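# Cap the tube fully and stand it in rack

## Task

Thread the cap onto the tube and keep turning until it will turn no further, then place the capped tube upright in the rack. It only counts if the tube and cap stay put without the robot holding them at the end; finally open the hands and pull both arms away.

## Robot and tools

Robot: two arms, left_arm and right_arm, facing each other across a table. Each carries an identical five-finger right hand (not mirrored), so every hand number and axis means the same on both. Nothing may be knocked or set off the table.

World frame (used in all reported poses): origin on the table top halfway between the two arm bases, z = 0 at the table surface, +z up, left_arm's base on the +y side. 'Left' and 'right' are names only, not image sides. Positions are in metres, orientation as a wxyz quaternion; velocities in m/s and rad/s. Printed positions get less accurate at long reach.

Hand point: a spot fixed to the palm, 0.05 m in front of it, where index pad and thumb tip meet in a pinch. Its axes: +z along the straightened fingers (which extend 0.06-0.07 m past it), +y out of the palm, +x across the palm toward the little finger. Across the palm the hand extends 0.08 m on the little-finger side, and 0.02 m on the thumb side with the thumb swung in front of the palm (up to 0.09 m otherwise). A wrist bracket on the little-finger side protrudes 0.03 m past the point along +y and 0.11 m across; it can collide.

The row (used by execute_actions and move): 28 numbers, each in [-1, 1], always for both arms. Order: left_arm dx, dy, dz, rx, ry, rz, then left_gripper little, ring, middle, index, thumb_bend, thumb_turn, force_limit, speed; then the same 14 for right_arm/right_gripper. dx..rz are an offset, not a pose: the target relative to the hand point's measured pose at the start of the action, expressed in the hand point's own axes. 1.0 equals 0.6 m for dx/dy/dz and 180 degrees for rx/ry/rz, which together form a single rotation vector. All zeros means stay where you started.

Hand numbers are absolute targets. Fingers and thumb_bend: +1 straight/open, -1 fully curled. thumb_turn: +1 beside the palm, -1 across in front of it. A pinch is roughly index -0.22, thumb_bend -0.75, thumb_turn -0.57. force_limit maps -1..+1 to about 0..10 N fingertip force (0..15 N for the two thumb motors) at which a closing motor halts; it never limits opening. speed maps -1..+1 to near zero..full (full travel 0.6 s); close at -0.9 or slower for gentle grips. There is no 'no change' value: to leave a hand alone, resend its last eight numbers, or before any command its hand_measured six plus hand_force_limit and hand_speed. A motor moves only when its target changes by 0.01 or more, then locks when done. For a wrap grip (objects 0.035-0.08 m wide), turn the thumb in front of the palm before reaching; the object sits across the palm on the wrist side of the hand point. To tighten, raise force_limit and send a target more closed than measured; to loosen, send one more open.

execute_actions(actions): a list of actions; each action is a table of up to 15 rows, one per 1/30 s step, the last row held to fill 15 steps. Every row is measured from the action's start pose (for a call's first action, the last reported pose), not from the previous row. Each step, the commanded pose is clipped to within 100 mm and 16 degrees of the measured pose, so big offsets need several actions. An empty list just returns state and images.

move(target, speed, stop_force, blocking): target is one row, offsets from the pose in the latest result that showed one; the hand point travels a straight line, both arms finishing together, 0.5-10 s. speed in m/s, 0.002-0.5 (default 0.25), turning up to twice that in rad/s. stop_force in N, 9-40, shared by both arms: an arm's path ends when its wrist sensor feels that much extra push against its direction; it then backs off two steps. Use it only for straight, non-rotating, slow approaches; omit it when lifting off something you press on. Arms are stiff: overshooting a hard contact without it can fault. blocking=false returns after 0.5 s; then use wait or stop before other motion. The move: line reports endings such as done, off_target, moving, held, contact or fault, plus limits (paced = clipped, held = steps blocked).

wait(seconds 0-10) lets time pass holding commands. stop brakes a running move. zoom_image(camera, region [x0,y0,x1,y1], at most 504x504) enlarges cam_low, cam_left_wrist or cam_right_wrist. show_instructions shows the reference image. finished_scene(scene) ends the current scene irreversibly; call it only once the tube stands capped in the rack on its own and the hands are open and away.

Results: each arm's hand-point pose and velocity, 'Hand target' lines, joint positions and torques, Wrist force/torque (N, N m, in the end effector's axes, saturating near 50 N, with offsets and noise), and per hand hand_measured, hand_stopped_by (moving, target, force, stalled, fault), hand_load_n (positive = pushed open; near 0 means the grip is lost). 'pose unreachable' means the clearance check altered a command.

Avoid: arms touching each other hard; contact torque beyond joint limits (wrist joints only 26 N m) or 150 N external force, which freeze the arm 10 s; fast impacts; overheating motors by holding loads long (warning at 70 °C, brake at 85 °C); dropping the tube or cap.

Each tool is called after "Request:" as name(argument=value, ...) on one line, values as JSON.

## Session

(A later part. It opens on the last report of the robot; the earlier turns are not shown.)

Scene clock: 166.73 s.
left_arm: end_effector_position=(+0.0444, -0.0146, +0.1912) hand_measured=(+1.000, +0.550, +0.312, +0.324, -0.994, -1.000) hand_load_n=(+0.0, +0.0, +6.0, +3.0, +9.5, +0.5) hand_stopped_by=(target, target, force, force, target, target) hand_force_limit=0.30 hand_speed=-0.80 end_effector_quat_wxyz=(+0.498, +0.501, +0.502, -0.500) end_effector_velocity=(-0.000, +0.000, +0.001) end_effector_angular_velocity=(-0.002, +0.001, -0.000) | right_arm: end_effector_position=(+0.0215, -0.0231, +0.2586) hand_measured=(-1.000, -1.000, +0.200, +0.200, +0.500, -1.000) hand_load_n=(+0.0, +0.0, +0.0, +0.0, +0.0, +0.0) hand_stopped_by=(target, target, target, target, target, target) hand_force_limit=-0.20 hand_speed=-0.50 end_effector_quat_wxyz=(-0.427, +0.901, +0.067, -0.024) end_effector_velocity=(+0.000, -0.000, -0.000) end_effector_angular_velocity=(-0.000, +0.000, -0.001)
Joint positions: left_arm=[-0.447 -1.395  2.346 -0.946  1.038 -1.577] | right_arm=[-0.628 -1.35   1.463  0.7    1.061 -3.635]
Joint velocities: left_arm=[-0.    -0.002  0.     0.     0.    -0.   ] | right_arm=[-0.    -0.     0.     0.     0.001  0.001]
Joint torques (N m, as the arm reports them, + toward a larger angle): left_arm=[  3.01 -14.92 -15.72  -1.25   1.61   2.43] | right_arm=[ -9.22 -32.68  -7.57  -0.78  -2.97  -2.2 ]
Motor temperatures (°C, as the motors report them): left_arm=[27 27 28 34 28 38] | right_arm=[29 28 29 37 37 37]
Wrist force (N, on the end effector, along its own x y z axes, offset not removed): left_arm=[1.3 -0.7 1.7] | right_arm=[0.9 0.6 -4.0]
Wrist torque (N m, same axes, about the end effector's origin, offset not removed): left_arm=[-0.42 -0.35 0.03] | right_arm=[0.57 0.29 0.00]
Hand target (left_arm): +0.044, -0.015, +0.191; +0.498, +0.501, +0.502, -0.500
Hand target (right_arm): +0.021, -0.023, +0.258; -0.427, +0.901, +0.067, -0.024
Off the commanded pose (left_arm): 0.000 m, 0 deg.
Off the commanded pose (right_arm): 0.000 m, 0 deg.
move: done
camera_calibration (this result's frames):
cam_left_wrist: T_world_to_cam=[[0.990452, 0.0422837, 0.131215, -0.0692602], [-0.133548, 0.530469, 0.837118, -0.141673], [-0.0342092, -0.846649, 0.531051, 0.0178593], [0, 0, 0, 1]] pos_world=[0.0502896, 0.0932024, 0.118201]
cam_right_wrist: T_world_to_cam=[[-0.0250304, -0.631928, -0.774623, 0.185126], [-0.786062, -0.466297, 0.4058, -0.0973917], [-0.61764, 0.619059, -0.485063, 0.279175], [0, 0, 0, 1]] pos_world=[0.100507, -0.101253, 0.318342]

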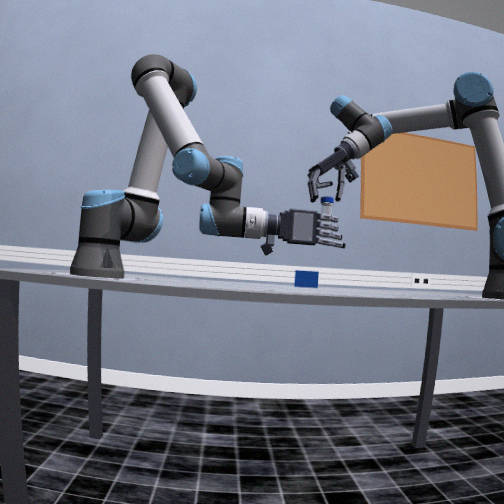

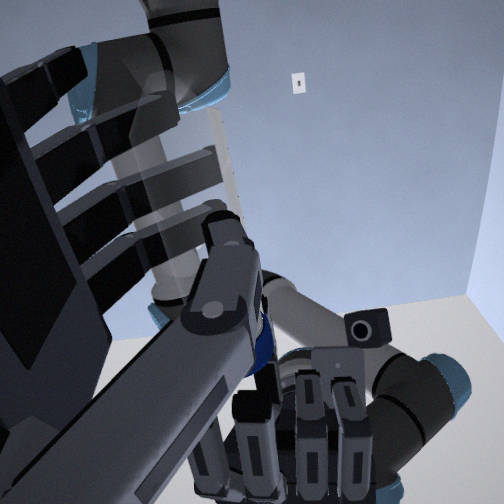

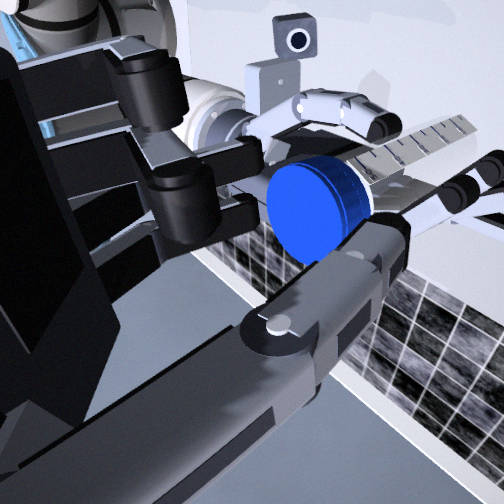

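Request:
move(target=[0,0,0,0,0,0,1,0.55,0.2,0.2,-1,-1,0.3,-0.8,0.004,0.008,0.0045,0.047,0,0,-1,-1,0.12,0.12,0.3,-1,-0.9,-0.7], speed=0.1)

Request:
move(target=[0,0,0,0,0,0,1,0.55,0.2,0.2,-1,-1,0.3,-0.8,0,0,0,0,0,0,-1,-1,0.05,0.07,0.0,-1,-0.9,-0.8])

Request:
zoom_image(camera="cam_low", region=[295,170,365,240])

Scene clock: 168.17 s.
left_arm: end_effector_position=(+0.0444, -0.0146, +0.1912) hand_measured=(+1.000, +0.550, +0.312, +0.324, -0.994, -1.000) hand_load_n=(+0.0, +0.0, +6.0, +3.0, +9.5, +0.5) hand_stopped_by=(target, target, force, force, target, target) hand_force_limit=0.30 hand_speed=-0.80 end_effector_quat_wxyz=(+0.498, +0.501, +0.502, -0.500) end_effector_velocity=(-0.000, -0.000, +0.001) end_effector_angular_velocity=(-0.001, +0.002, -0.000) | right_arm: end_effector_position=(+0.0240, -0.0237, +0.2533) hand_measured=(-1.000, -1.000, +0.120, +0.120, +0.300, -1.000) hand_load_n=(+0.0, +0.0, +0.0, +0.0, +0.0, +0.0) hand_stopped_by=(target, target, target, target, target, target) hand_force_limit=-0.90 hand_speed=-0.70 end_effector_quat_wxyz=(-0.492, +0.868, +0.065, -0.029) end_effector_velocity=(+0.001, +0.000, -0.000) end_effector_angular_velocity=(+0.014, -0.001, -0.002)
Joint positions: left_arm=[-0.447 -1.395  2.346 -0.946  1.038 -1.577] | right_arm=[-0.682 -1.428  1.612  0.499  0.955 -3.596]
Joint velocities: left_arm=[-0.    -0.001 -0.    -0.     0.    -0.001] | right_arm=[-0.005 -0.007  0.013 -0.021 -0.007  0.005]
Joint torques (N m, as the arm reports them, + toward a larger angle): left_arm=[  4.49 -14.86 -16.98  -1.21   1.29   2.35] | right_arm=[ -9.7  -31.88  -8.62  -1.3   -3.15   2.33]
Motor temperatures (°C, as the motors report them): left_arm=[27 27 28 34 28 38] | right_arm=[29 28 29 37 37 37]
Wrist force (N, on the end effector, along its own x y z axes, offset not removed): left_arm=[1.2 -0.9 1.7] | right_arm=[0.3 -3.8 -4.0]
Wrist torque (N m, same axes, about the end effector's origin, offset not removed): left_arm=[-0.44 -0.46 0.00] | right_arm=[-0.25 0.21 0.01]
Hand target (left_arm): +0.044, -0.015, +0.191; +0.498, +0.501, +0.502, -0.500
Hand target (right_arm): +0.024, -0.024, +0.253; -0.492, +0.868, +0.065, -0.029
Off the commanded pose (left_arm): 0.000 m, 0 deg.
Off the commanded pose (right_arm): 0.000 m, 0 deg.
move: done
camera_calibration (this result's frames):
cam_left_wrist: T_world_to_cam=[[0.990452, 0.0422839, 0.131215, -0.0692602], [-0.133548, 0.530469, 0.837118, -0.141673], [-0.034209, -0.846649, 0.531051, 0.0178592], [0, 0, 0, 1]] pos_world=[0.0502897, 0.0932023, 0.118201]
cam_right_wrist: T_world_to_cam=[[-0.0406685, -0.513714, -0.856997, 0.204715], [-0.777336, -0.522621, 0.350166, -0.0809827], [-0.62777, 0.680415, -0.378074, 0.253178], [0, 0, 0, 1]] pos_world=[0.104312, -0.109425, 0.299517]

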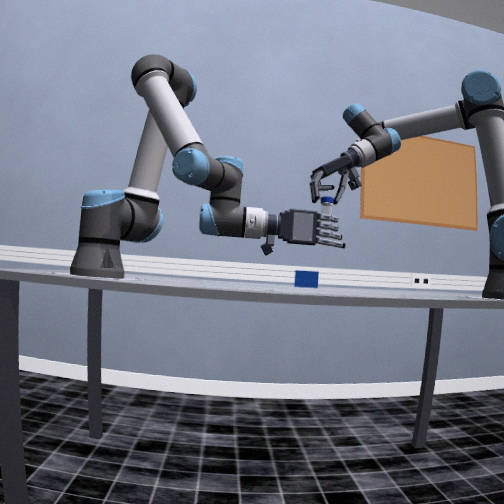

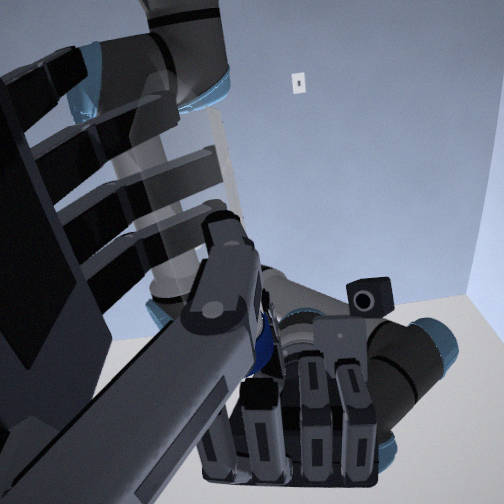

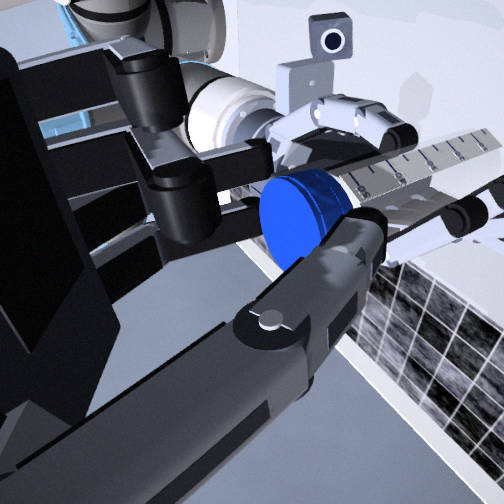

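Scene clock: 169.23 s.
left_arm: end_effector_position=(+0.0444, -0.0146, +0.1912) hand_measured=(+1.000, +0.550, +0.312, +0.324, -0.994, -1.000) hand_load_n=(+0.0, +0.0, +6.0, +2.5, +9.5, +0.0) hand_stopped_by=(target, target, force, force, target, target) hand_force_limit=0.30 hand_speed=-0.80 end_effector_quat_wxyz=(+0.498, +0.501, +0.502, -0.500) end_effector_velocity=(+0.000, +0.000, -0.001) end_effector_angular_velocity=(+0.001, -0.000, +0.001) | right_arm: end_effector_position=(+0.0240, -0.0237, +0.2533) hand_measured=(-1.000, -1.000, +0.050, +0.070, +0.134, -1.000) hand_load_n=(+0.0, +0.0, +0.0, +0.0, +1.0, +0.0) hand_stopped_by=(target, target, target, target, force, target) hand_force_limit=-0.90 hand_speed=-0.80 end_effector_quat_wxyz=(-0.492, +0.868, +0.065, -0.029) end_effector_velocity=(-0.000, -0.000, +0.000) end_effector_angular_velocity=(+0.001, +0.000, +0.000)
Joint positions: left_arm=[-0.447 -1.395  2.346 -0.946  1.038 -1.577] | right_arm=[-0.682 -1.428  1.612  0.499  0.955 -3.596]
Joint velocities: left_arm=[ 0.     0.001  0.001  0.    -0.    -0.   ] | right_arm=[-0.    -0.     0.    -0.    -0.001  0.   ]
Joint torques (N m, as the arm reports them, + toward a larger angle): left_arm=[  3.68 -16.66 -16.57  -0.94   1.41   2.29] | right_arm=[ 10.03 -16.35 -32.23   2.17   2.01  -2.22]
Motor temperatures (°C, as the motors report them): left_arm=[27 27 28 34 28 38] | right_arm=[29 28 29 37 37 37]
Wrist force (N, on the end effector, along its own x y z axes, offset not removed): left_arm=[1.2 -1.8 1.5] | right_arm=[1.2 -0.7 -0.5]
Wrist torque (N m, same axes, about the end effector's origin, offset not removed): left_arm=[-0.58 -0.45 -0.04] | right_arm=[0.01 0.02 0.03]
Hand target (left_arm): +0.044, -0.015, +0.191; +0.498, +0.501, +0.502, -0.500
Hand target (right_arm): +0.024, -0.024, +0.253; -0.492, +0.868, +0.065, -0.029
Off the commanded pose (left_arm): 0.000 m, 0 deg.
Off the commanded pose (right_arm): 0.000 m, 0 deg.
move: done
camera_calibration (this result's frames):
cam_left_wrist: T_world_to_cam=[[0.990452, 0.0422839, 0.131215, -0.0692603], [-0.133548, 0.530469, 0.837118, -0.141673], [-0.0342091, -0.846649, 0.531051, 0.0178593], [0, 0, 0, 1]] pos_world=[0.0502897, 0.0932024, 0.118201]
cam_right_wrist: T_world_to_cam=[[-0.0406743, -0.513725, -0.85699, 0.20471], [-0.777336, -0.522614, 0.350176, -0.0809868], [-0.627769, 0.680413, -0.37808, 0.253181], [0, 0, 0, 1]] pos_world=[0.104312, -0.109428, 0.299517]

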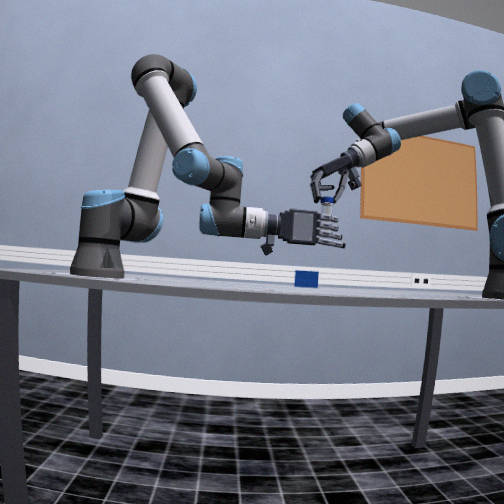

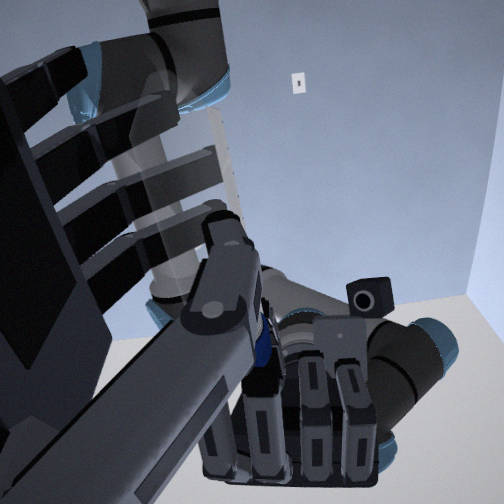

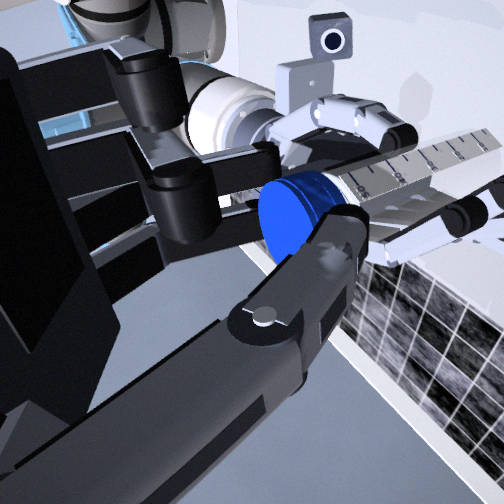

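Region (295, 170, 365, 240) of cam_low's 504x504 image, scaled by 7.200, with more detail than that image has.

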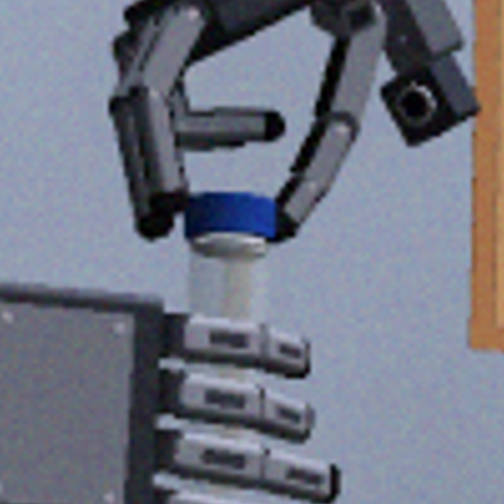

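Request:
move(target=[0,0,0,0,0,0,1,0.55,0.2,0.2,-1,-1,0.3,-0.8,0,0,0,0,0,0,-1,-1,-0.4,-0.4,0.0,-1,-0.4,-0.85])

Request:
move(target=[0,0,0,0,0,0,1,0.55,0.2,0.2,-1,-1,0.3,-0.8,0.0125,-0.003,0.0052,0,0.381,0.229,-1,-1,-0.4,-0.4,0.0,-1,-0.4,-0.85], speed=0.3)

Scene clock: 170.27 s.
left_arm: end_effector_position=(+0.0444, -0.0146, +0.1912) hand_measured=(+1.000, +0.550, +0.312, +0.324, -0.994, -1.000) hand_load_n=(+0.0, +0.0, +6.0, +3.0, +9.5, +0.5) hand_stopped_by=(target, target, force, force, target, target) hand_force_limit=0.30 hand_speed=-0.80 end_effector_quat_wxyz=(+0.498, +0.501, +0.502, -0.500) end_effector_velocity=(-0.000, +0.000, +0.000) end_effector_angular_velocity=(-0.001, +0.001, -0.000) | right_arm: end_effector_position=(+0.0240, -0.0237, +0.2533) hand_measured=(-1.000, -1.000, -0.024, -0.012, +0.136, -1.000) hand_load_n=(+0.0, +0.0, +2.0, +3.5, +5.5, +0.0) hand_stopped_by=(target, target, force, force, force, target) hand_force_limit=-0.40 hand_speed=-0.85 end_effector_quat_wxyz=(-0.492, +0.868, +0.065, -0.029) end_effector_velocity=(-0.000, -0.000, +0.001) end_effector_angular_velocity=(+0.002, +0.001, -0.001)
Joint positions: left_arm=[-0.447 -1.395  2.346 -0.946  1.038 -1.577] | right_arm=[-0.682 -1.428  1.612  0.499  0.955 -3.596]
Joint velocities: left_arm=[-0.    -0.001 -0.     0.     0.    -0.   ] | right_arm=[-0.    -0.002  0.    -0.    -0.     0.002]
Joint torques (N m, as the arm reports them, + toward a larger angle): left_arm=[  3.93 -14.6  -16.21  -1.09   1.35   2.36] | right_arm=[ 10.   -16.94 -30.79   1.77   1.7   -2.3 ]
Motor temperatures (°C, as the motors report them): left_arm=[27 27 28 34 28 38] | right_arm=[29 28 29 37 37 37]
Wrist force (N, on the end effector, along its own x y z axes, offset not removed): left_arm=[1.7 -0.7 1.1] | right_arm=[3.8 0.2 -2.7]
Wrist torque (N m, same axes, about the end effector's origin, offset not removed): left_arm=[-0.32 -0.34 0.01] | right_arm=[0.41 -0.50 0.16]
Hand target (left_arm): +0.044, -0.015, +0.191; +0.498, +0.501, +0.502, -0.500
Hand target (right_arm): +0.024, -0.024, +0.253; -0.492, +0.868, +0.065, -0.029
Off the commanded pose (left_arm): 0.000 m, 0 deg.
Off the commanded pose (right_arm): 0.000 m, 0 deg.
move: done
camera_calibration (this result's frames):
cam_left_wrist: T_world_to_cam=[[0.990452, 0.0422799, 0.131215, -0.0692593], [-0.133546, 0.53047, 0.837119, -0.141673], [-0.0342124, -0.846649, 0.531051, 0.0178593], [0, 0, 0, 1]] pos_world=[0.0502891, 0.0932022, 0.118201]
cam_right_wrist: T_world_to_cam=[[-0.0406691, -0.513719, -0.856994, 0.204716], [-0.777337, -0.522617, 0.350168, -0.0809838], [-0.627768, 0.680415, -0.378078, 0.253181], [0, 0, 0, 1]] pos_world=[0.104313, -0.109425, 0.299521]

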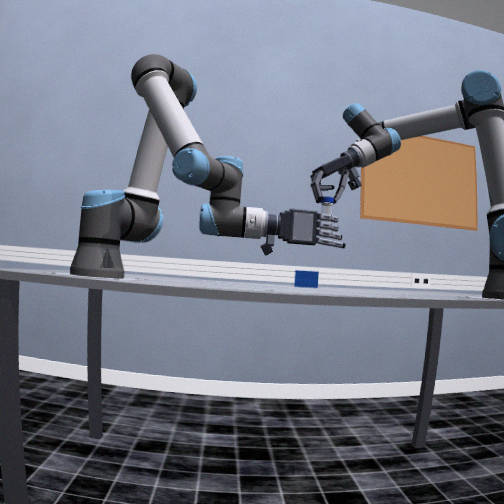

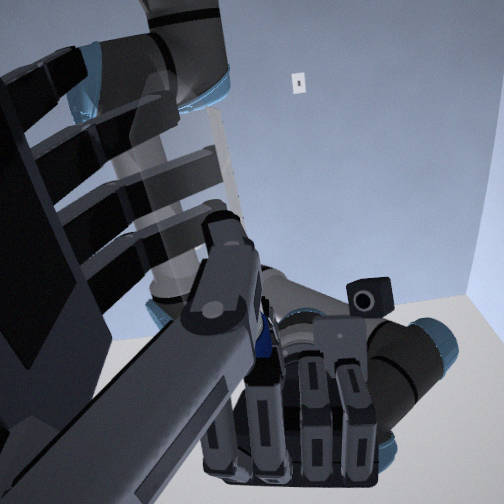

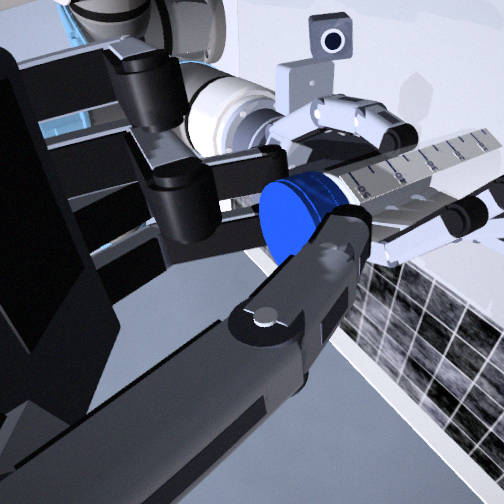

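Scene clock: 173.23 s.
left_arm: end_effector_position=(+0.0444, -0.0146, +0.1912) hand_measured=(+1.000, +0.550, +0.312, +0.324, -0.994, -1.000) hand_load_n=(+0.0, +0.0, +6.0, +2.5, +9.5, +0.0) hand_stopped_by=(target, target, force, force, target, target) hand_force_limit=0.30 hand_speed=-0.80 end_effector_quat_wxyz=(+0.498, +0.501, +0.502, -0.500) end_effector_velocity=(-0.000, +0.000, -0.001) end_effector_angular_velocity=(+0.001, +0.000, -0.000) | right_arm: end_effector_position=(+0.0307, -0.0191, +0.2532) hand_measured=(-1.000, -1.000, -0.024, -0.012, +0.136, -1.000) hand_load_n=(+0.0, +0.0, +2.5, +4.0, +5.0, -1.0) hand_stopped_by=(target, target, force, force, force, target) hand_force_limit=-0.40 hand_speed=-0.85 end_effector_quat_wxyz=(+0.403, -0.703, +0.508, -0.293) end_effector_velocity=(+0.000, -0.000, -0.001) end_effector_angular_velocity=(-0.005, +0.005, -0.015)
Joint positions: left_arm=[-0.447 -1.395  2.346 -0.946  1.038 -1.577] | right_arm=[-0.133 -1.141  1.306  0.848  2.505 -2.233]
Joint velocities: left_arm=[-0.     0.001  0.     0.     0.    -0.001] | right_arm=[ 0.001  0.013 -0.014  0.028  0.005  0.027]
Joint torques (N m, as the arm reports them, + toward a larger angle): left_arm=[  4.04 -14.26 -16.39  -1.24  -1.76   2.25] | right_arm=[ 10.51 -26.99 -30.25   3.06   3.12   2.36]
Motor temperatures (°C, as the motors report them): left_arm=[27 27 28 34 28 38] | right_arm=[29 28 29 37 37 37]
Wrist force (N, on the end effector, along its own x y z axes, offset not removed): left_arm=[3.3 -1.9 0.0] | right_arm=[2.6 -0.9 -1.1]
Wrist torque (N m, same axes, about the end effector's origin, offset not removed): left_arm=[-0.37 -0.15 0.02] | right_arm=[0.42 0.14 0.13]
Hand target (left_arm): +0.044, -0.015, +0.191; +0.498, +0.501, +0.502, -0.500
Hand target (right_arm): +0.031, -0.019, +0.253; -0.402, +0.703, -0.509, +0.293
Off the commanded pose (left_arm): 0.000 m, 0 deg.
Off the commanded pose (right_arm): 0.000 m, 0 deg.
move: done
camera_calibration (this result's frames):
cam_left_wrist: T_world_to_cam=[[0.990452, 0.0422674, 0.131216, -0.0692565], [-0.13354, 0.530471, 0.837118, -0.141674], [-0.0342236, -0.846648, 0.531051, 0.017859], [0, 0, 0, 1]] pos_world=[0.0502873, 0.0932013, 0.118201]
cam_right_wrist: T_world_to_cam=[[-0.506168, -0.0373956, -0.861624, 0.231908], [-0.653319, 0.668814, 0.35477, -0.0555623], [0.563, 0.742488, -0.362964, 0.214991], [0, 0, 0, 1]] pos_world=[-0.0399553, -0.113795, 0.297563]

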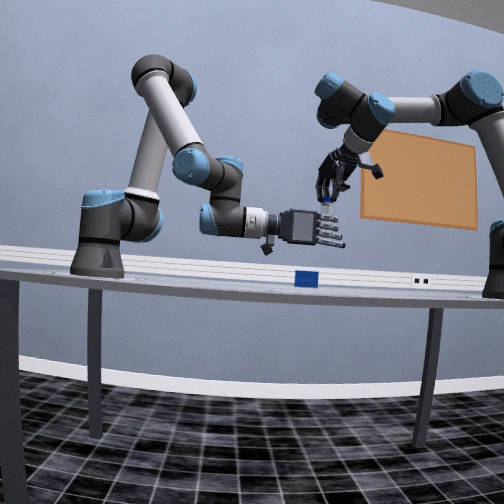

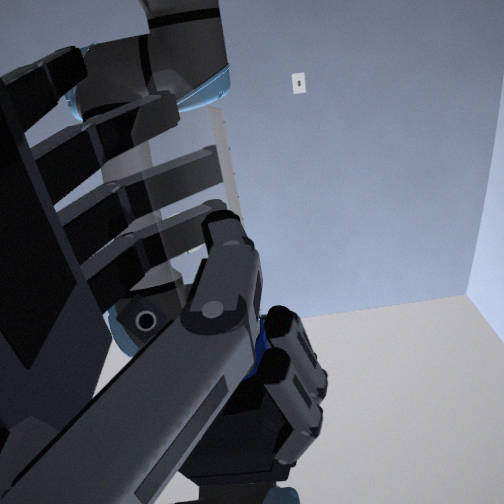

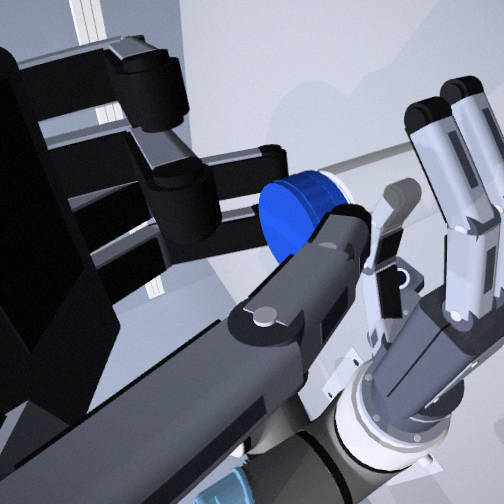

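Request:
move(target=[0,0,0,0,0,0,1,0.55,0.2,0.2,-1,-1,0.3,-0.8,0,0,0,0,0,0,-1,-1,0.15,0.15,0.35,-1,-0.4,0])

Request:
move(target=[0,0,0,0,0,0,1,0.55,0.2,0.2,-1,-1,0.3,-0.8,0.0038,0.0067,-0.0112,0,-0.381,-0.229,-1,-1,0.15,0.15,0.35,-1,-0.4,0], speed=0.5)

Request:
move(target=[0,0,0,0,0,0,1,0.55,0.2,0.2,-1,-1,0.3,-0.8,0,0,0,0,0,0,-1,-1,0.03,0.05,0.0,-1,-0.9,-0.7])

Request:
move(target=[0,0,0,0,0,0,1,0.55,0.2,0.2,-1,-1,0.3,-0.8,0,0,0,0,0,0,-1,-1,-0.4,-0.4,0.0,-1,-0.4,-0.85])

Request:
move(target=[0,0,0,0,0,0,1,0.55,0.2,0.2,-1,-1,0.3,-0.8,0.0135,-0.002,0.004,0,0.381,0.229,-1,-1,-0.4,-0.4,0.0,-1,-0.4,-0.85], speed=0.4)

Scene clock: 174.33 s.
left_arm: end_effector_position=(+0.0444, -0.0146, +0.1912) hand_measured=(+1.000, +0.550, +0.312, +0.324, -0.994, -1.000) hand_load_n=(+0.0, +0.0, +6.0, +3.0, +9.5, +0.5) hand_stopped_by=(target, target, force, force, target, target) hand_force_limit=0.30 hand_speed=-0.80 end_effector_quat_wxyz=(+0.498, +0.501, +0.502, -0.500) end_effector_velocity=(+0.000, +0.000, -0.001) end_effector_angular_velocity=(+0.001, -0.001, +0.000) | right_arm: end_effector_position=(+0.0307, -0.0191, +0.2532) hand_measured=(-1.000, -1.000, +0.150, +0.150, +0.350, -1.000) hand_load_n=(+0.0, +0.0, +0.0, +0.0, +0.0, +0.0) hand_stopped_by=(target, target, target, target, target, target) hand_force_limit=-0.40 hand_speed=0.00 end_effector_quat_wxyz=(+0.403, -0.703, +0.508, -0.293) end_effector_velocity=(+0.000, -0.000, +0.001) end_effector_angular_velocity=(+0.001, -0.001, -0.000)
Joint positions: left_arm=[-0.447 -1.395  2.346 -0.946  1.038 -1.577] | right_arm=[-0.133 -1.141  1.306  0.848  2.505 -2.233]
Joint velocities: left_arm=[ 0.001  0.001  0.    -0.     0.    -0.   ] | right_arm=[-0.    -0.002  0.001 -0.001  0.001 -0.001]
Joint torques (N m, as the arm reports them, + toward a larger angle): left_arm=[  4.57 -15.18 -16.13  -1.07  -0.35   2.22] | right_arm=[-10.17 -43.56  -6.87  -0.29  -1.34  -2.39]
Motor temperatures (°C, as the motors report them): left_arm=[27 27 28 34 28 38] | right_arm=[29 28 29 37 37 37]
Wrist force (N, on the end effector, along its own x y z axes, offset not removed): left_arm=[-0.3 -1.5 1.8] | right_arm=[-1.3 -6.1 -1.9]
Wrist torque (N m, same axes, about the end effector's origin, offset not removed): left_arm=[-0.55 -0.21 -0.11] | right_arm=[-0.59 0.32 -0.02]
Hand target (left_arm): +0.044, -0.015, +0.191; +0.498, +0.501, +0.502, -0.500
Hand target (right_arm): +0.031, -0.019, +0.253; -0.403, +0.703, -0.508, +0.293
Off the commanded pose (left_arm): 0.000 m, 0 deg.
Off the commanded pose (right_arm): 0.000 m, 0 deg.
move: done
camera_calibration (this result's frames):
cam_left_wrist: T_world_to_cam=[[0.990451, 0.0423078, 0.131216, -0.0692661], [-0.133562, 0.530466, 0.837118, -0.141673], [-0.0341892, -0.84665, 0.531051, 0.0178598], [0, 0, 0, 1]] pos_world=[0.0502932, 0.093204, 0.118201]
cam_right_wrist: T_world_to_cam=[[-0.506186, -0.0374229, -0.861612, 0.231881], [-0.653297, 0.668845, 0.354753, -0.0555694], [0.563009, 0.742459, -0.363008, 0.215001], [0, 0, 0, 1]] pos_world=[-0.0399764, -0.113785, 0.297552]

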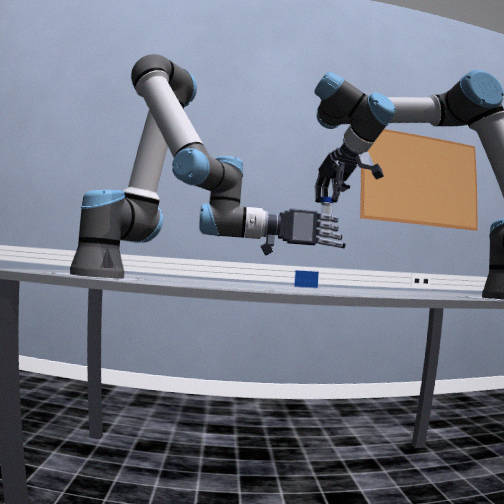

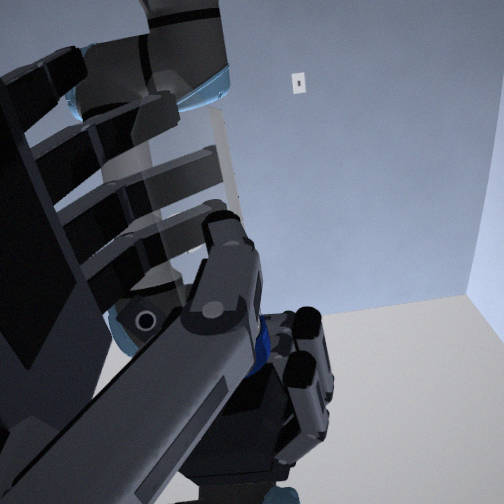

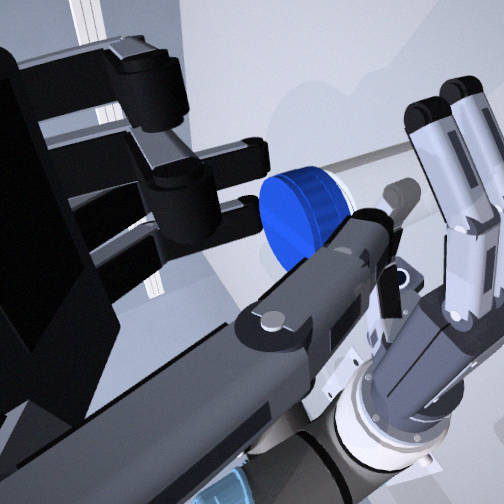

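Scene clock: 176.47 s.
left_arm: end_effector_position=(+0.0444, -0.0146, +0.1912) hand_measured=(+1.000, +0.550, +0.312, +0.324, -0.994, -1.000) hand_load_n=(+0.0, +0.0, +6.0, +3.0, +9.5, +0.5) hand_stopped_by=(target, target, force, force, target, target) hand_force_limit=0.30 hand_speed=-0.80 end_effector_quat_wxyz=(+0.498, +0.501, +0.502, -0.500) end_effector_velocity=(+0.001, +0.000, +0.000) end_effector_angular_velocity=(-0.000, -0.000, +0.001) | right_arm: end_effector_position=(+0.0243, -0.0237, +0.2533) hand_measured=(-1.000, -1.000, +0.150, +0.150, +0.350, -1.000) hand_load_n=(+0.0, +0.0, +0.0, +0.0, +0.0, +0.0) hand_stopped_by=(target, target, target, target, target, target) hand_force_limit=-0.40 hand_speed=0.00 end_effector_quat_wxyz=(-0.492, +0.868, +0.065, -0.029) end_effector_velocity=(+0.000, +0.000, -0.001) end_effector_angular_velocity=(-0.005, +0.001, +0.010)
Joint positions: left_arm=[-0.447 -1.395  2.346 -0.946  1.038 -1.577] | right_arm=[-0.682 -1.428  1.613  0.498  0.954 -3.597]
Joint velocities: left_arm=[ 0.001 -0.    -0.     0.     0.     0.   ] | right_arm=[-0.002  0.008 -0.007  0.009 -0.008 -0.011]
Joint torques (N m, as the arm reports them, + toward a larger angle): left_arm=[  3.48 -16.3  -15.77  -1.34  -0.54   2.38] | right_arm=[-11.67 -16.68 -31.67   2.34  -2.95  -2.25]
Motor temperatures (°C, as the motors report them): left_arm=[27 27 28 34 28 38] | right_arm=[29 28 29 37 37 37]
Wrist force (N, on the end effector, along its own x y z axes, offset not removed): left_arm=[0.9 -1.8 1.3] | right_arm=[2.2 0.1 -0.2]
Wrist torque (N m, same axes, about the end effector's origin, offset not removed): left_arm=[-0.60 -0.34 -0.05] | right_arm=[0.14 -0.16 0.09]
Hand target (left_arm): +0.044, -0.015, +0.191; +0.498, +0.501, +0.502, -0.500
Hand target (right_arm): +0.024, -0.024, +0.253; -0.492, +0.868, +0.066, -0.029
Off the commanded pose (left_arm): 0.000 m, 0 deg.
Off the commanded pose (right_arm): 0.000 m, 0 deg.
move: done
camera_calibration (this result's frames):
cam_left_wrist: T_world_to_cam=[[0.990451, 0.042308, 0.131216, -0.0692661], [-0.133562, 0.530466, 0.837118, -0.141673], [-0.0341891, -0.84665, 0.531051, 0.0178598], [0, 0, 0, 1]] pos_world=[0.0502932, 0.093204, 0.118201]
cam_right_wrist: T_world_to_cam=[[-0.0399191, -0.512888, -0.857527, 0.204898], [-0.777338, -0.523288, 0.349165, -0.080585], [-0.627816, 0.680526, -0.377798, 0.253247], [0, 0, 0, 1]] pos_world=[0.10453, -0.109421, 0.299519]

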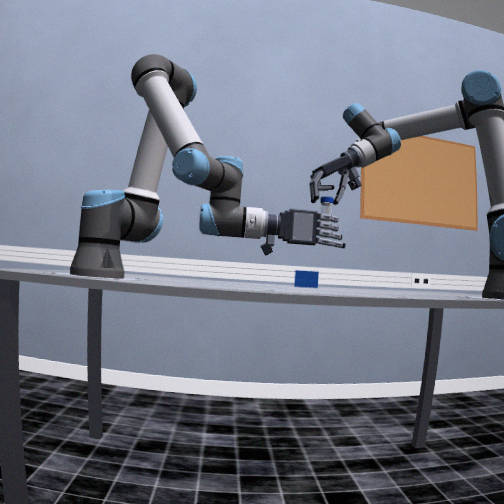

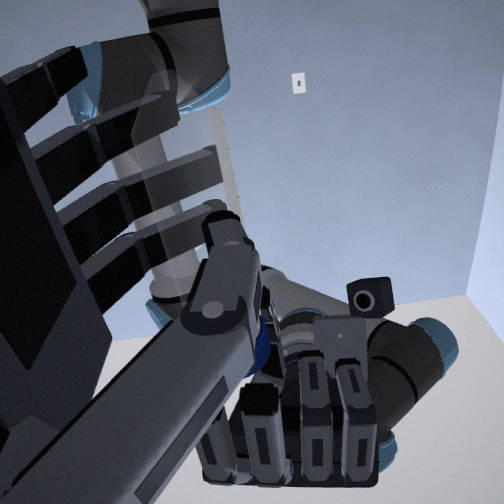

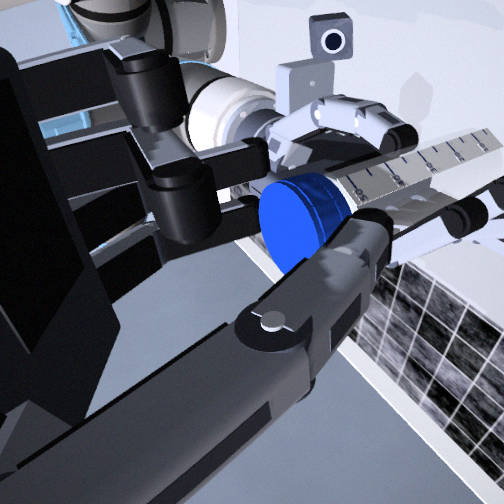

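Scene clock: 177.60 s.
left_arm: end_effector_position=(+0.0444, -0.0146, +0.1912) hand_measured=(+1.000, +0.550, +0.312, +0.324, -0.994, -1.000) hand_load_n=(+0.0, +0.0, +6.0, +3.0, +9.5, +0.0) hand_stopped_by=(target, target, force, force, target, target) hand_force_limit=0.30 hand_speed=-0.80 end_effector_quat_wxyz=(+0.498, +0.501, +0.502, -0.500) end_effector_velocity=(-0.000, +0.000, -0.001) end_effector_angular_velocity=(+0.001, +0.000, +0.000) | right_arm: end_effector_position=(+0.0243, -0.0237, +0.2533) hand_measured=(-1.000, -1.000, +0.030, +0.050, +0.078, -1.000) hand_load_n=(+0.0, +0.0, +0.0, +0.0, +1.0, +0.0) hand_stopped_by=(target, target, target, target, force, target) hand_force_limit=-0.90 hand_speed=-0.70 end_effector_quat_wxyz=(-0.492, +0.868, +0.065, -0.029) end_effector_velocity=(+0.000, -0.000, -0.000) end_effector_angular_velocity=(-0.000, +0.000, -0.000)
Joint positions: left_arm=[-0.447 -1.395  2.346 -0.946  1.038 -1.577] | right_arm=[-0.682 -1.428  1.613  0.498  0.954 -3.597]
Joint velocities: left_arm=[-0.     0.001  0.    -0.    -0.    -0.001] | right_arm=[-0.001  0.     0.     0.    -0.001 -0.   ]
Joint torques (N m, as the arm reports them, + toward a larger angle): left_arm=[  4.06 -15.49 -17.2   -1.12  -0.22   2.23] | right_arm=[  9.85 -33.31  -8.49  -1.26   1.92   2.4 ]
Motor temperatures (°C, as the motors report them): left_arm=[27 27 28 34 28 38] | right_arm=[29 28 29 37 37 37]
Wrist force (N, on the end effector, along its own x y z axes, offset not removed): left_arm=[2.0 -1.6 0.5] | right_arm=[-0.8 -1.8 -2.7]
Wrist torque (N m, same axes, about the end effector's origin, offset not removed): left_arm=[-0.52 -0.53 0.01] | right_arm=[-0.02 0.38 -0.16]
Hand target (left_arm): +0.044, -0.015, +0.191; +0.498, +0.501, +0.502, -0.500
Hand target (right_arm): +0.024, -0.024, +0.253; -0.492, +0.868, +0.065, -0.029
Off the commanded pose (left_arm): 0.000 m, 0 deg.
Off the commanded pose (right_arm): 0.000 m, 0 deg.
move: done
camera_calibration (this result's frames):
cam_left_wrist: T_world_to_cam=[[0.990451, 0.0423078, 0.131217, -0.0692661], [-0.133562, 0.530466, 0.837118, -0.141673], [-0.0341893, -0.84665, 0.531051, 0.0178598], [0, 0, 0, 1]] pos_world=[0.0502932, 0.093204, 0.118201]
cam_right_wrist: T_world_to_cam=[[-0.0399213, -0.512892, -0.857524, 0.204895], [-0.77734, -0.523282, 0.349167, -0.0805843], [-0.627812, 0.680528, -0.377801, 0.253249], [0, 0, 0, 1]] pos_world=[0.104531, -0.109422, 0.299517]

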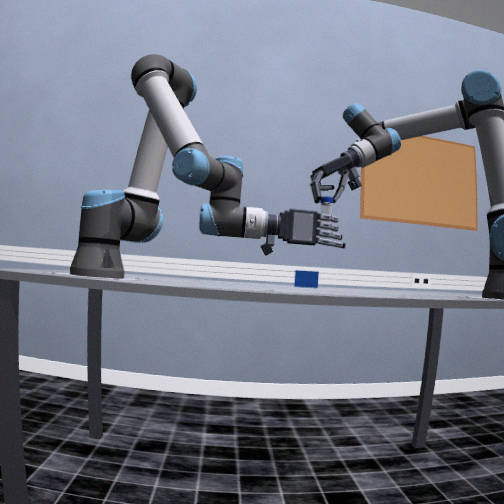

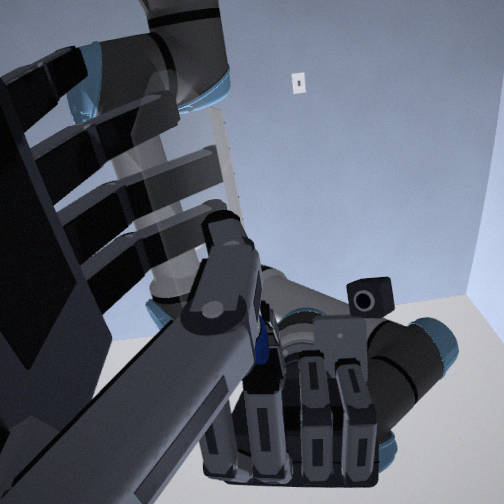

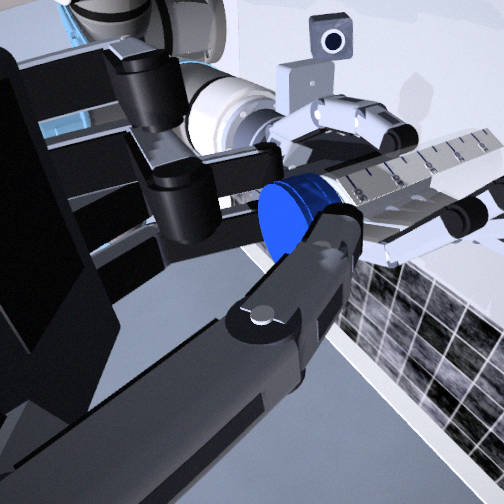

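Scene clock: 178.10 s.
left_arm: end_effector_position=(+0.0444, -0.0146, +0.1912) hand_measured=(+1.000, +0.550, +0.312, +0.324, -0.994, -1.000) hand_load_n=(+0.0, +0.0, +6.0, +3.5, +9.5, +0.5) hand_stopped_by=(target, target, force, force, target, target) hand_force_limit=0.30 hand_speed=-0.80 end_effector_quat_wxyz=(+0.498, +0.501, +0.502, -0.500) end_effector_velocity=(-0.000, -0.000, -0.001) end_effector_angular_velocity=(+0.002, -0.000, -0.000) | right_arm: end_effector_position=(+0.0243, -0.0237, +0.2533) hand_measured=(-1.000, -1.000, -0.018, +0.002, +0.082, -1.000) hand_load_n=(+0.0, +0.0, +3.5, +4.0, +6.0, +0.5) hand_stopped_by=(target, target, force, force, force, target) hand_force_limit=-0.40 hand_speed=-0.85 end_effector_quat_wxyz=(-0.492, +0.868, +0.065, -0.029) end_effector_velocity=(+0.000, +0.000, -0.000) end_effector_angular_velocity=(-0.000, +0.000, +0.000)
Joint positions: left_arm=[-0.447 -1.395  2.346 -0.946  1.038 -1.577] | right_arm=[-0.682 -1.428  1.613  0.498  0.954 -3.597]
Joint velocities: left_arm=[-0.     0.002  0.    -0.     0.    -0.001] | right_arm=[-0.     0.001  0.    -0.    -0.    -0.   ]
Joint torques (N m, as the arm reports them, + toward a larger angle): left_arm=[  4.73 -14.95 -15.96  -1.33  -0.47   2.28] | right_arm=[  9.45 -31.92  -8.39  -0.48   2.04   2.  ]
Motor temperatures (°C, as the motors report them): left_arm=[27 27 28 34 28 38] | right_arm=[29 28 29 37 37 37]
Wrist force (N, on the end effector, along its own x y z axes, offset not removed): left_arm=[1.3 -0.8 2.9] | right_arm=[-2.5 -2.0 -2.3]
Wrist torque (N m, same axes, about the end effector's origin, offset not removed): left_arm=[-0.55 -0.19 0.00] | right_arm=[0.38 0.67 -0.29]
Hand target (left_arm): +0.044, -0.015, +0.191; +0.498, +0.501, +0.502, -0.500
Hand target (right_arm): +0.024, -0.024, +0.253; -0.492, +0.868, +0.065, -0.029
Off the commanded pose (left_arm): 0.000 m, 0 deg.
Off the commanded pose (right_arm): 0.000 m, 0 deg.
move: done
camera_calibration (this result's frames):
cam_left_wrist: T_world_to_cam=[[0.990451, 0.0423078, 0.131216, -0.0692661], [-0.133562, 0.530466, 0.837118, -0.141673], [-0.0341892, -0.84665, 0.531051, 0.0178598], [0, 0, 0, 1]] pos_world=[0.0502932, 0.093204, 0.118201]
cam_right_wrist: T_world_to_cam=[[-0.0399078, -0.512869, -0.857539, 0.204906], [-0.777345, -0.523293, 0.349142, -0.080577], [-0.627808, 0.680537, -0.377792, 0.253245], [0, 0, 0, 1]] pos_world=[0.104531, -0.109418, 0.299522]

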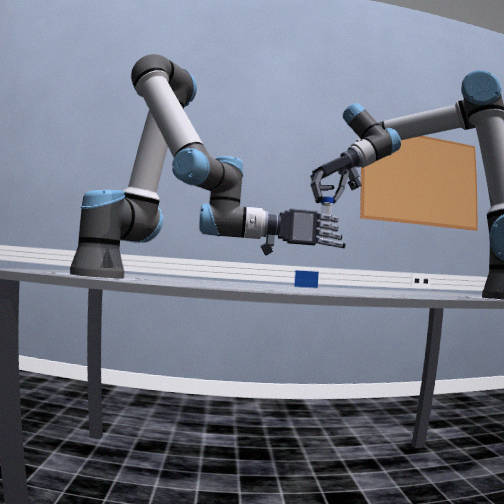

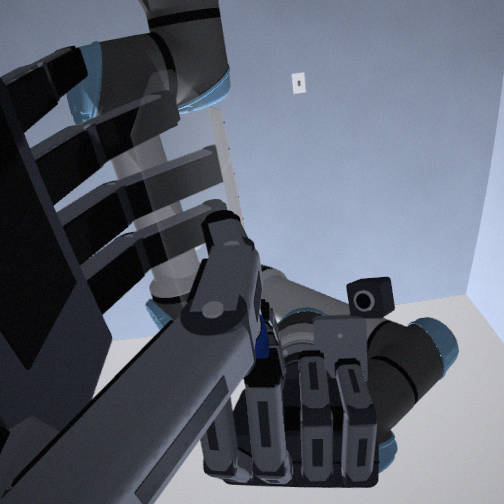

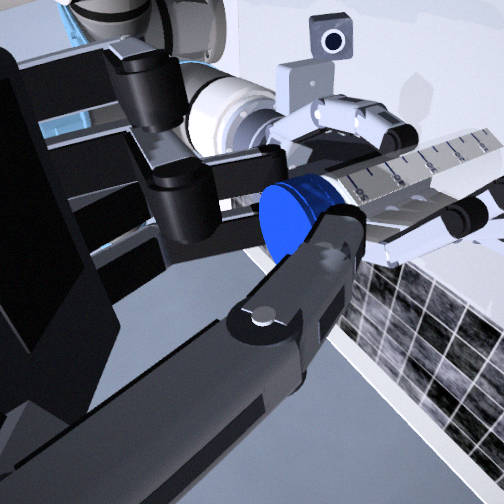

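Scene clock: 180.60 s.
left_arm: end_effector_position=(+0.0444, -0.0146, +0.1912) hand_measured=(+1.000, +0.550, +0.312, +0.322, -0.994, -1.000) hand_load_n=(+0.0, +0.0, +6.5, +1.0, +10.0, -1.5) hand_stopped_by=(target, target, force, force, target, target) hand_force_limit=0.30 hand_speed=-0.80 end_effector_quat_wxyz=(+0.498, +0.501, +0.502, -0.500) end_effector_velocity=(+0.000, -0.000, -0.000) end_effector_angular_velocity=(+0.000, -0.001, +0.001) | right_arm: end_effector_position=(+0.0317, -0.0199, +0.2531) hand_measured=(-1.000, -1.000, -0.018, +0.002, +0.082, -1.000) hand_load_n=(+0.0, +0.0, +3.0, +3.5, +5.5, -1.0) hand_stopped_by=(target, target, force, force, force, target) hand_force_limit=-0.40 hand_speed=-0.85 end_effector_quat_wxyz=(+0.403, -0.703, +0.508, -0.292) end_effector_velocity=(-0.000, -0.000, -0.000) end_effector_angular_velocity=(-0.005, +0.005, -0.011)
Joint positions: left_arm=[-0.447 -1.395  2.346 -0.946  1.038 -1.577] | right_arm=[-0.135 -1.144  1.311  0.843  2.504 -2.237]
Joint velocities: left_arm=[ 0.001  0.001 -0.     0.     0.     0.   ] | right_arm=[ 0.001  0.009 -0.012  0.025  0.002  0.021]
Joint torques (N m, as the arm reports them, + toward a larger angle): left_arm=[  4.51 -14.76 -15.68  -1.05  -0.39   2.36] | right_arm=[  8.46 -24.74 -28.7    2.82   3.39   2.52]
Motor temperatures (°C, as the motors report them): left_arm=[27 27 28 34 28 38] | right_arm=[29 28 29 37 37 37]
Wrist force (N, on the end effector, along its own x y z axes, offset not removed): left_arm=[6.8 1.1 -1.7] | right_arm=[-0.9 -4.9 -9.8]
Wrist torque (N m, same axes, about the end effector's origin, offset not removed): left_arm=[-0.42 -0.38 0.08] | right_arm=[0.11 1.00 -0.26]
Hand target (left_arm): +0.044, -0.015, +0.191; +0.498, +0.501, +0.502, -0.500
Hand target (right_arm): +0.032, -0.020, +0.253; -0.403, +0.703, -0.509, +0.293
Off the commanded pose (left_arm): 0.000 m, 0 deg.
Off the commanded pose (right_arm): 0.000 m, 0 deg.
move: done
camera_calibration (this result's frames):
cam_left_wrist: T_world_to_cam=[[0.990451, 0.0423077, 0.131216, -0.0692661], [-0.133562, 0.530466, 0.837118, -0.141673], [-0.0341892, -0.84665, 0.531051, 0.0178598], [0, 0, 0, 1]] pos_world=[0.0502932, 0.093204, 0.118201]
cam_right_wrist: T_world_to_cam=[[-0.505643, -0.0366192, -0.861965, 0.232352], [-0.653619, 0.668383, 0.355029, -0.0544421], [0.563122, 0.742915, -0.361899, 0.214769], [0, 0, 0, 1]] pos_world=[-0.0390382, -0.114659, 0.297333]

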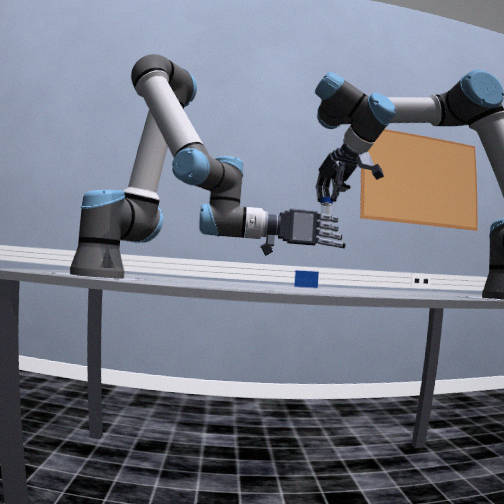

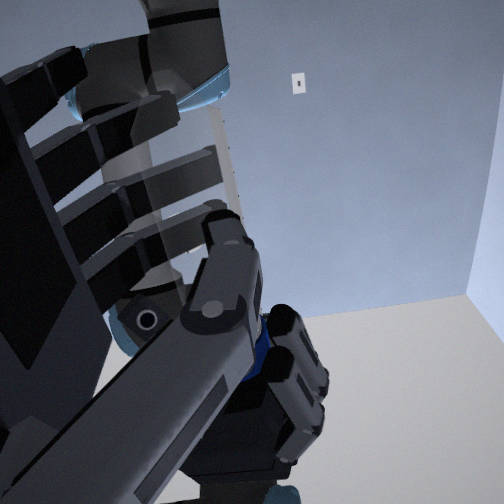

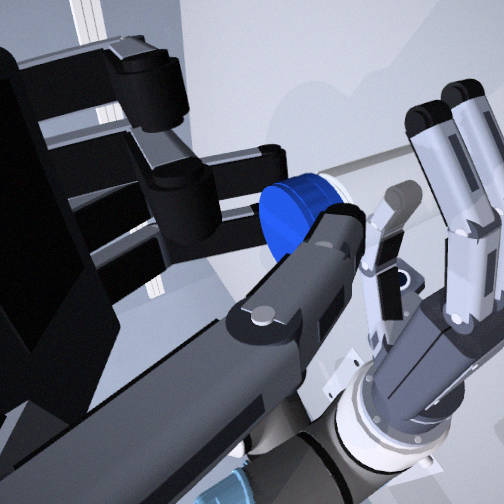

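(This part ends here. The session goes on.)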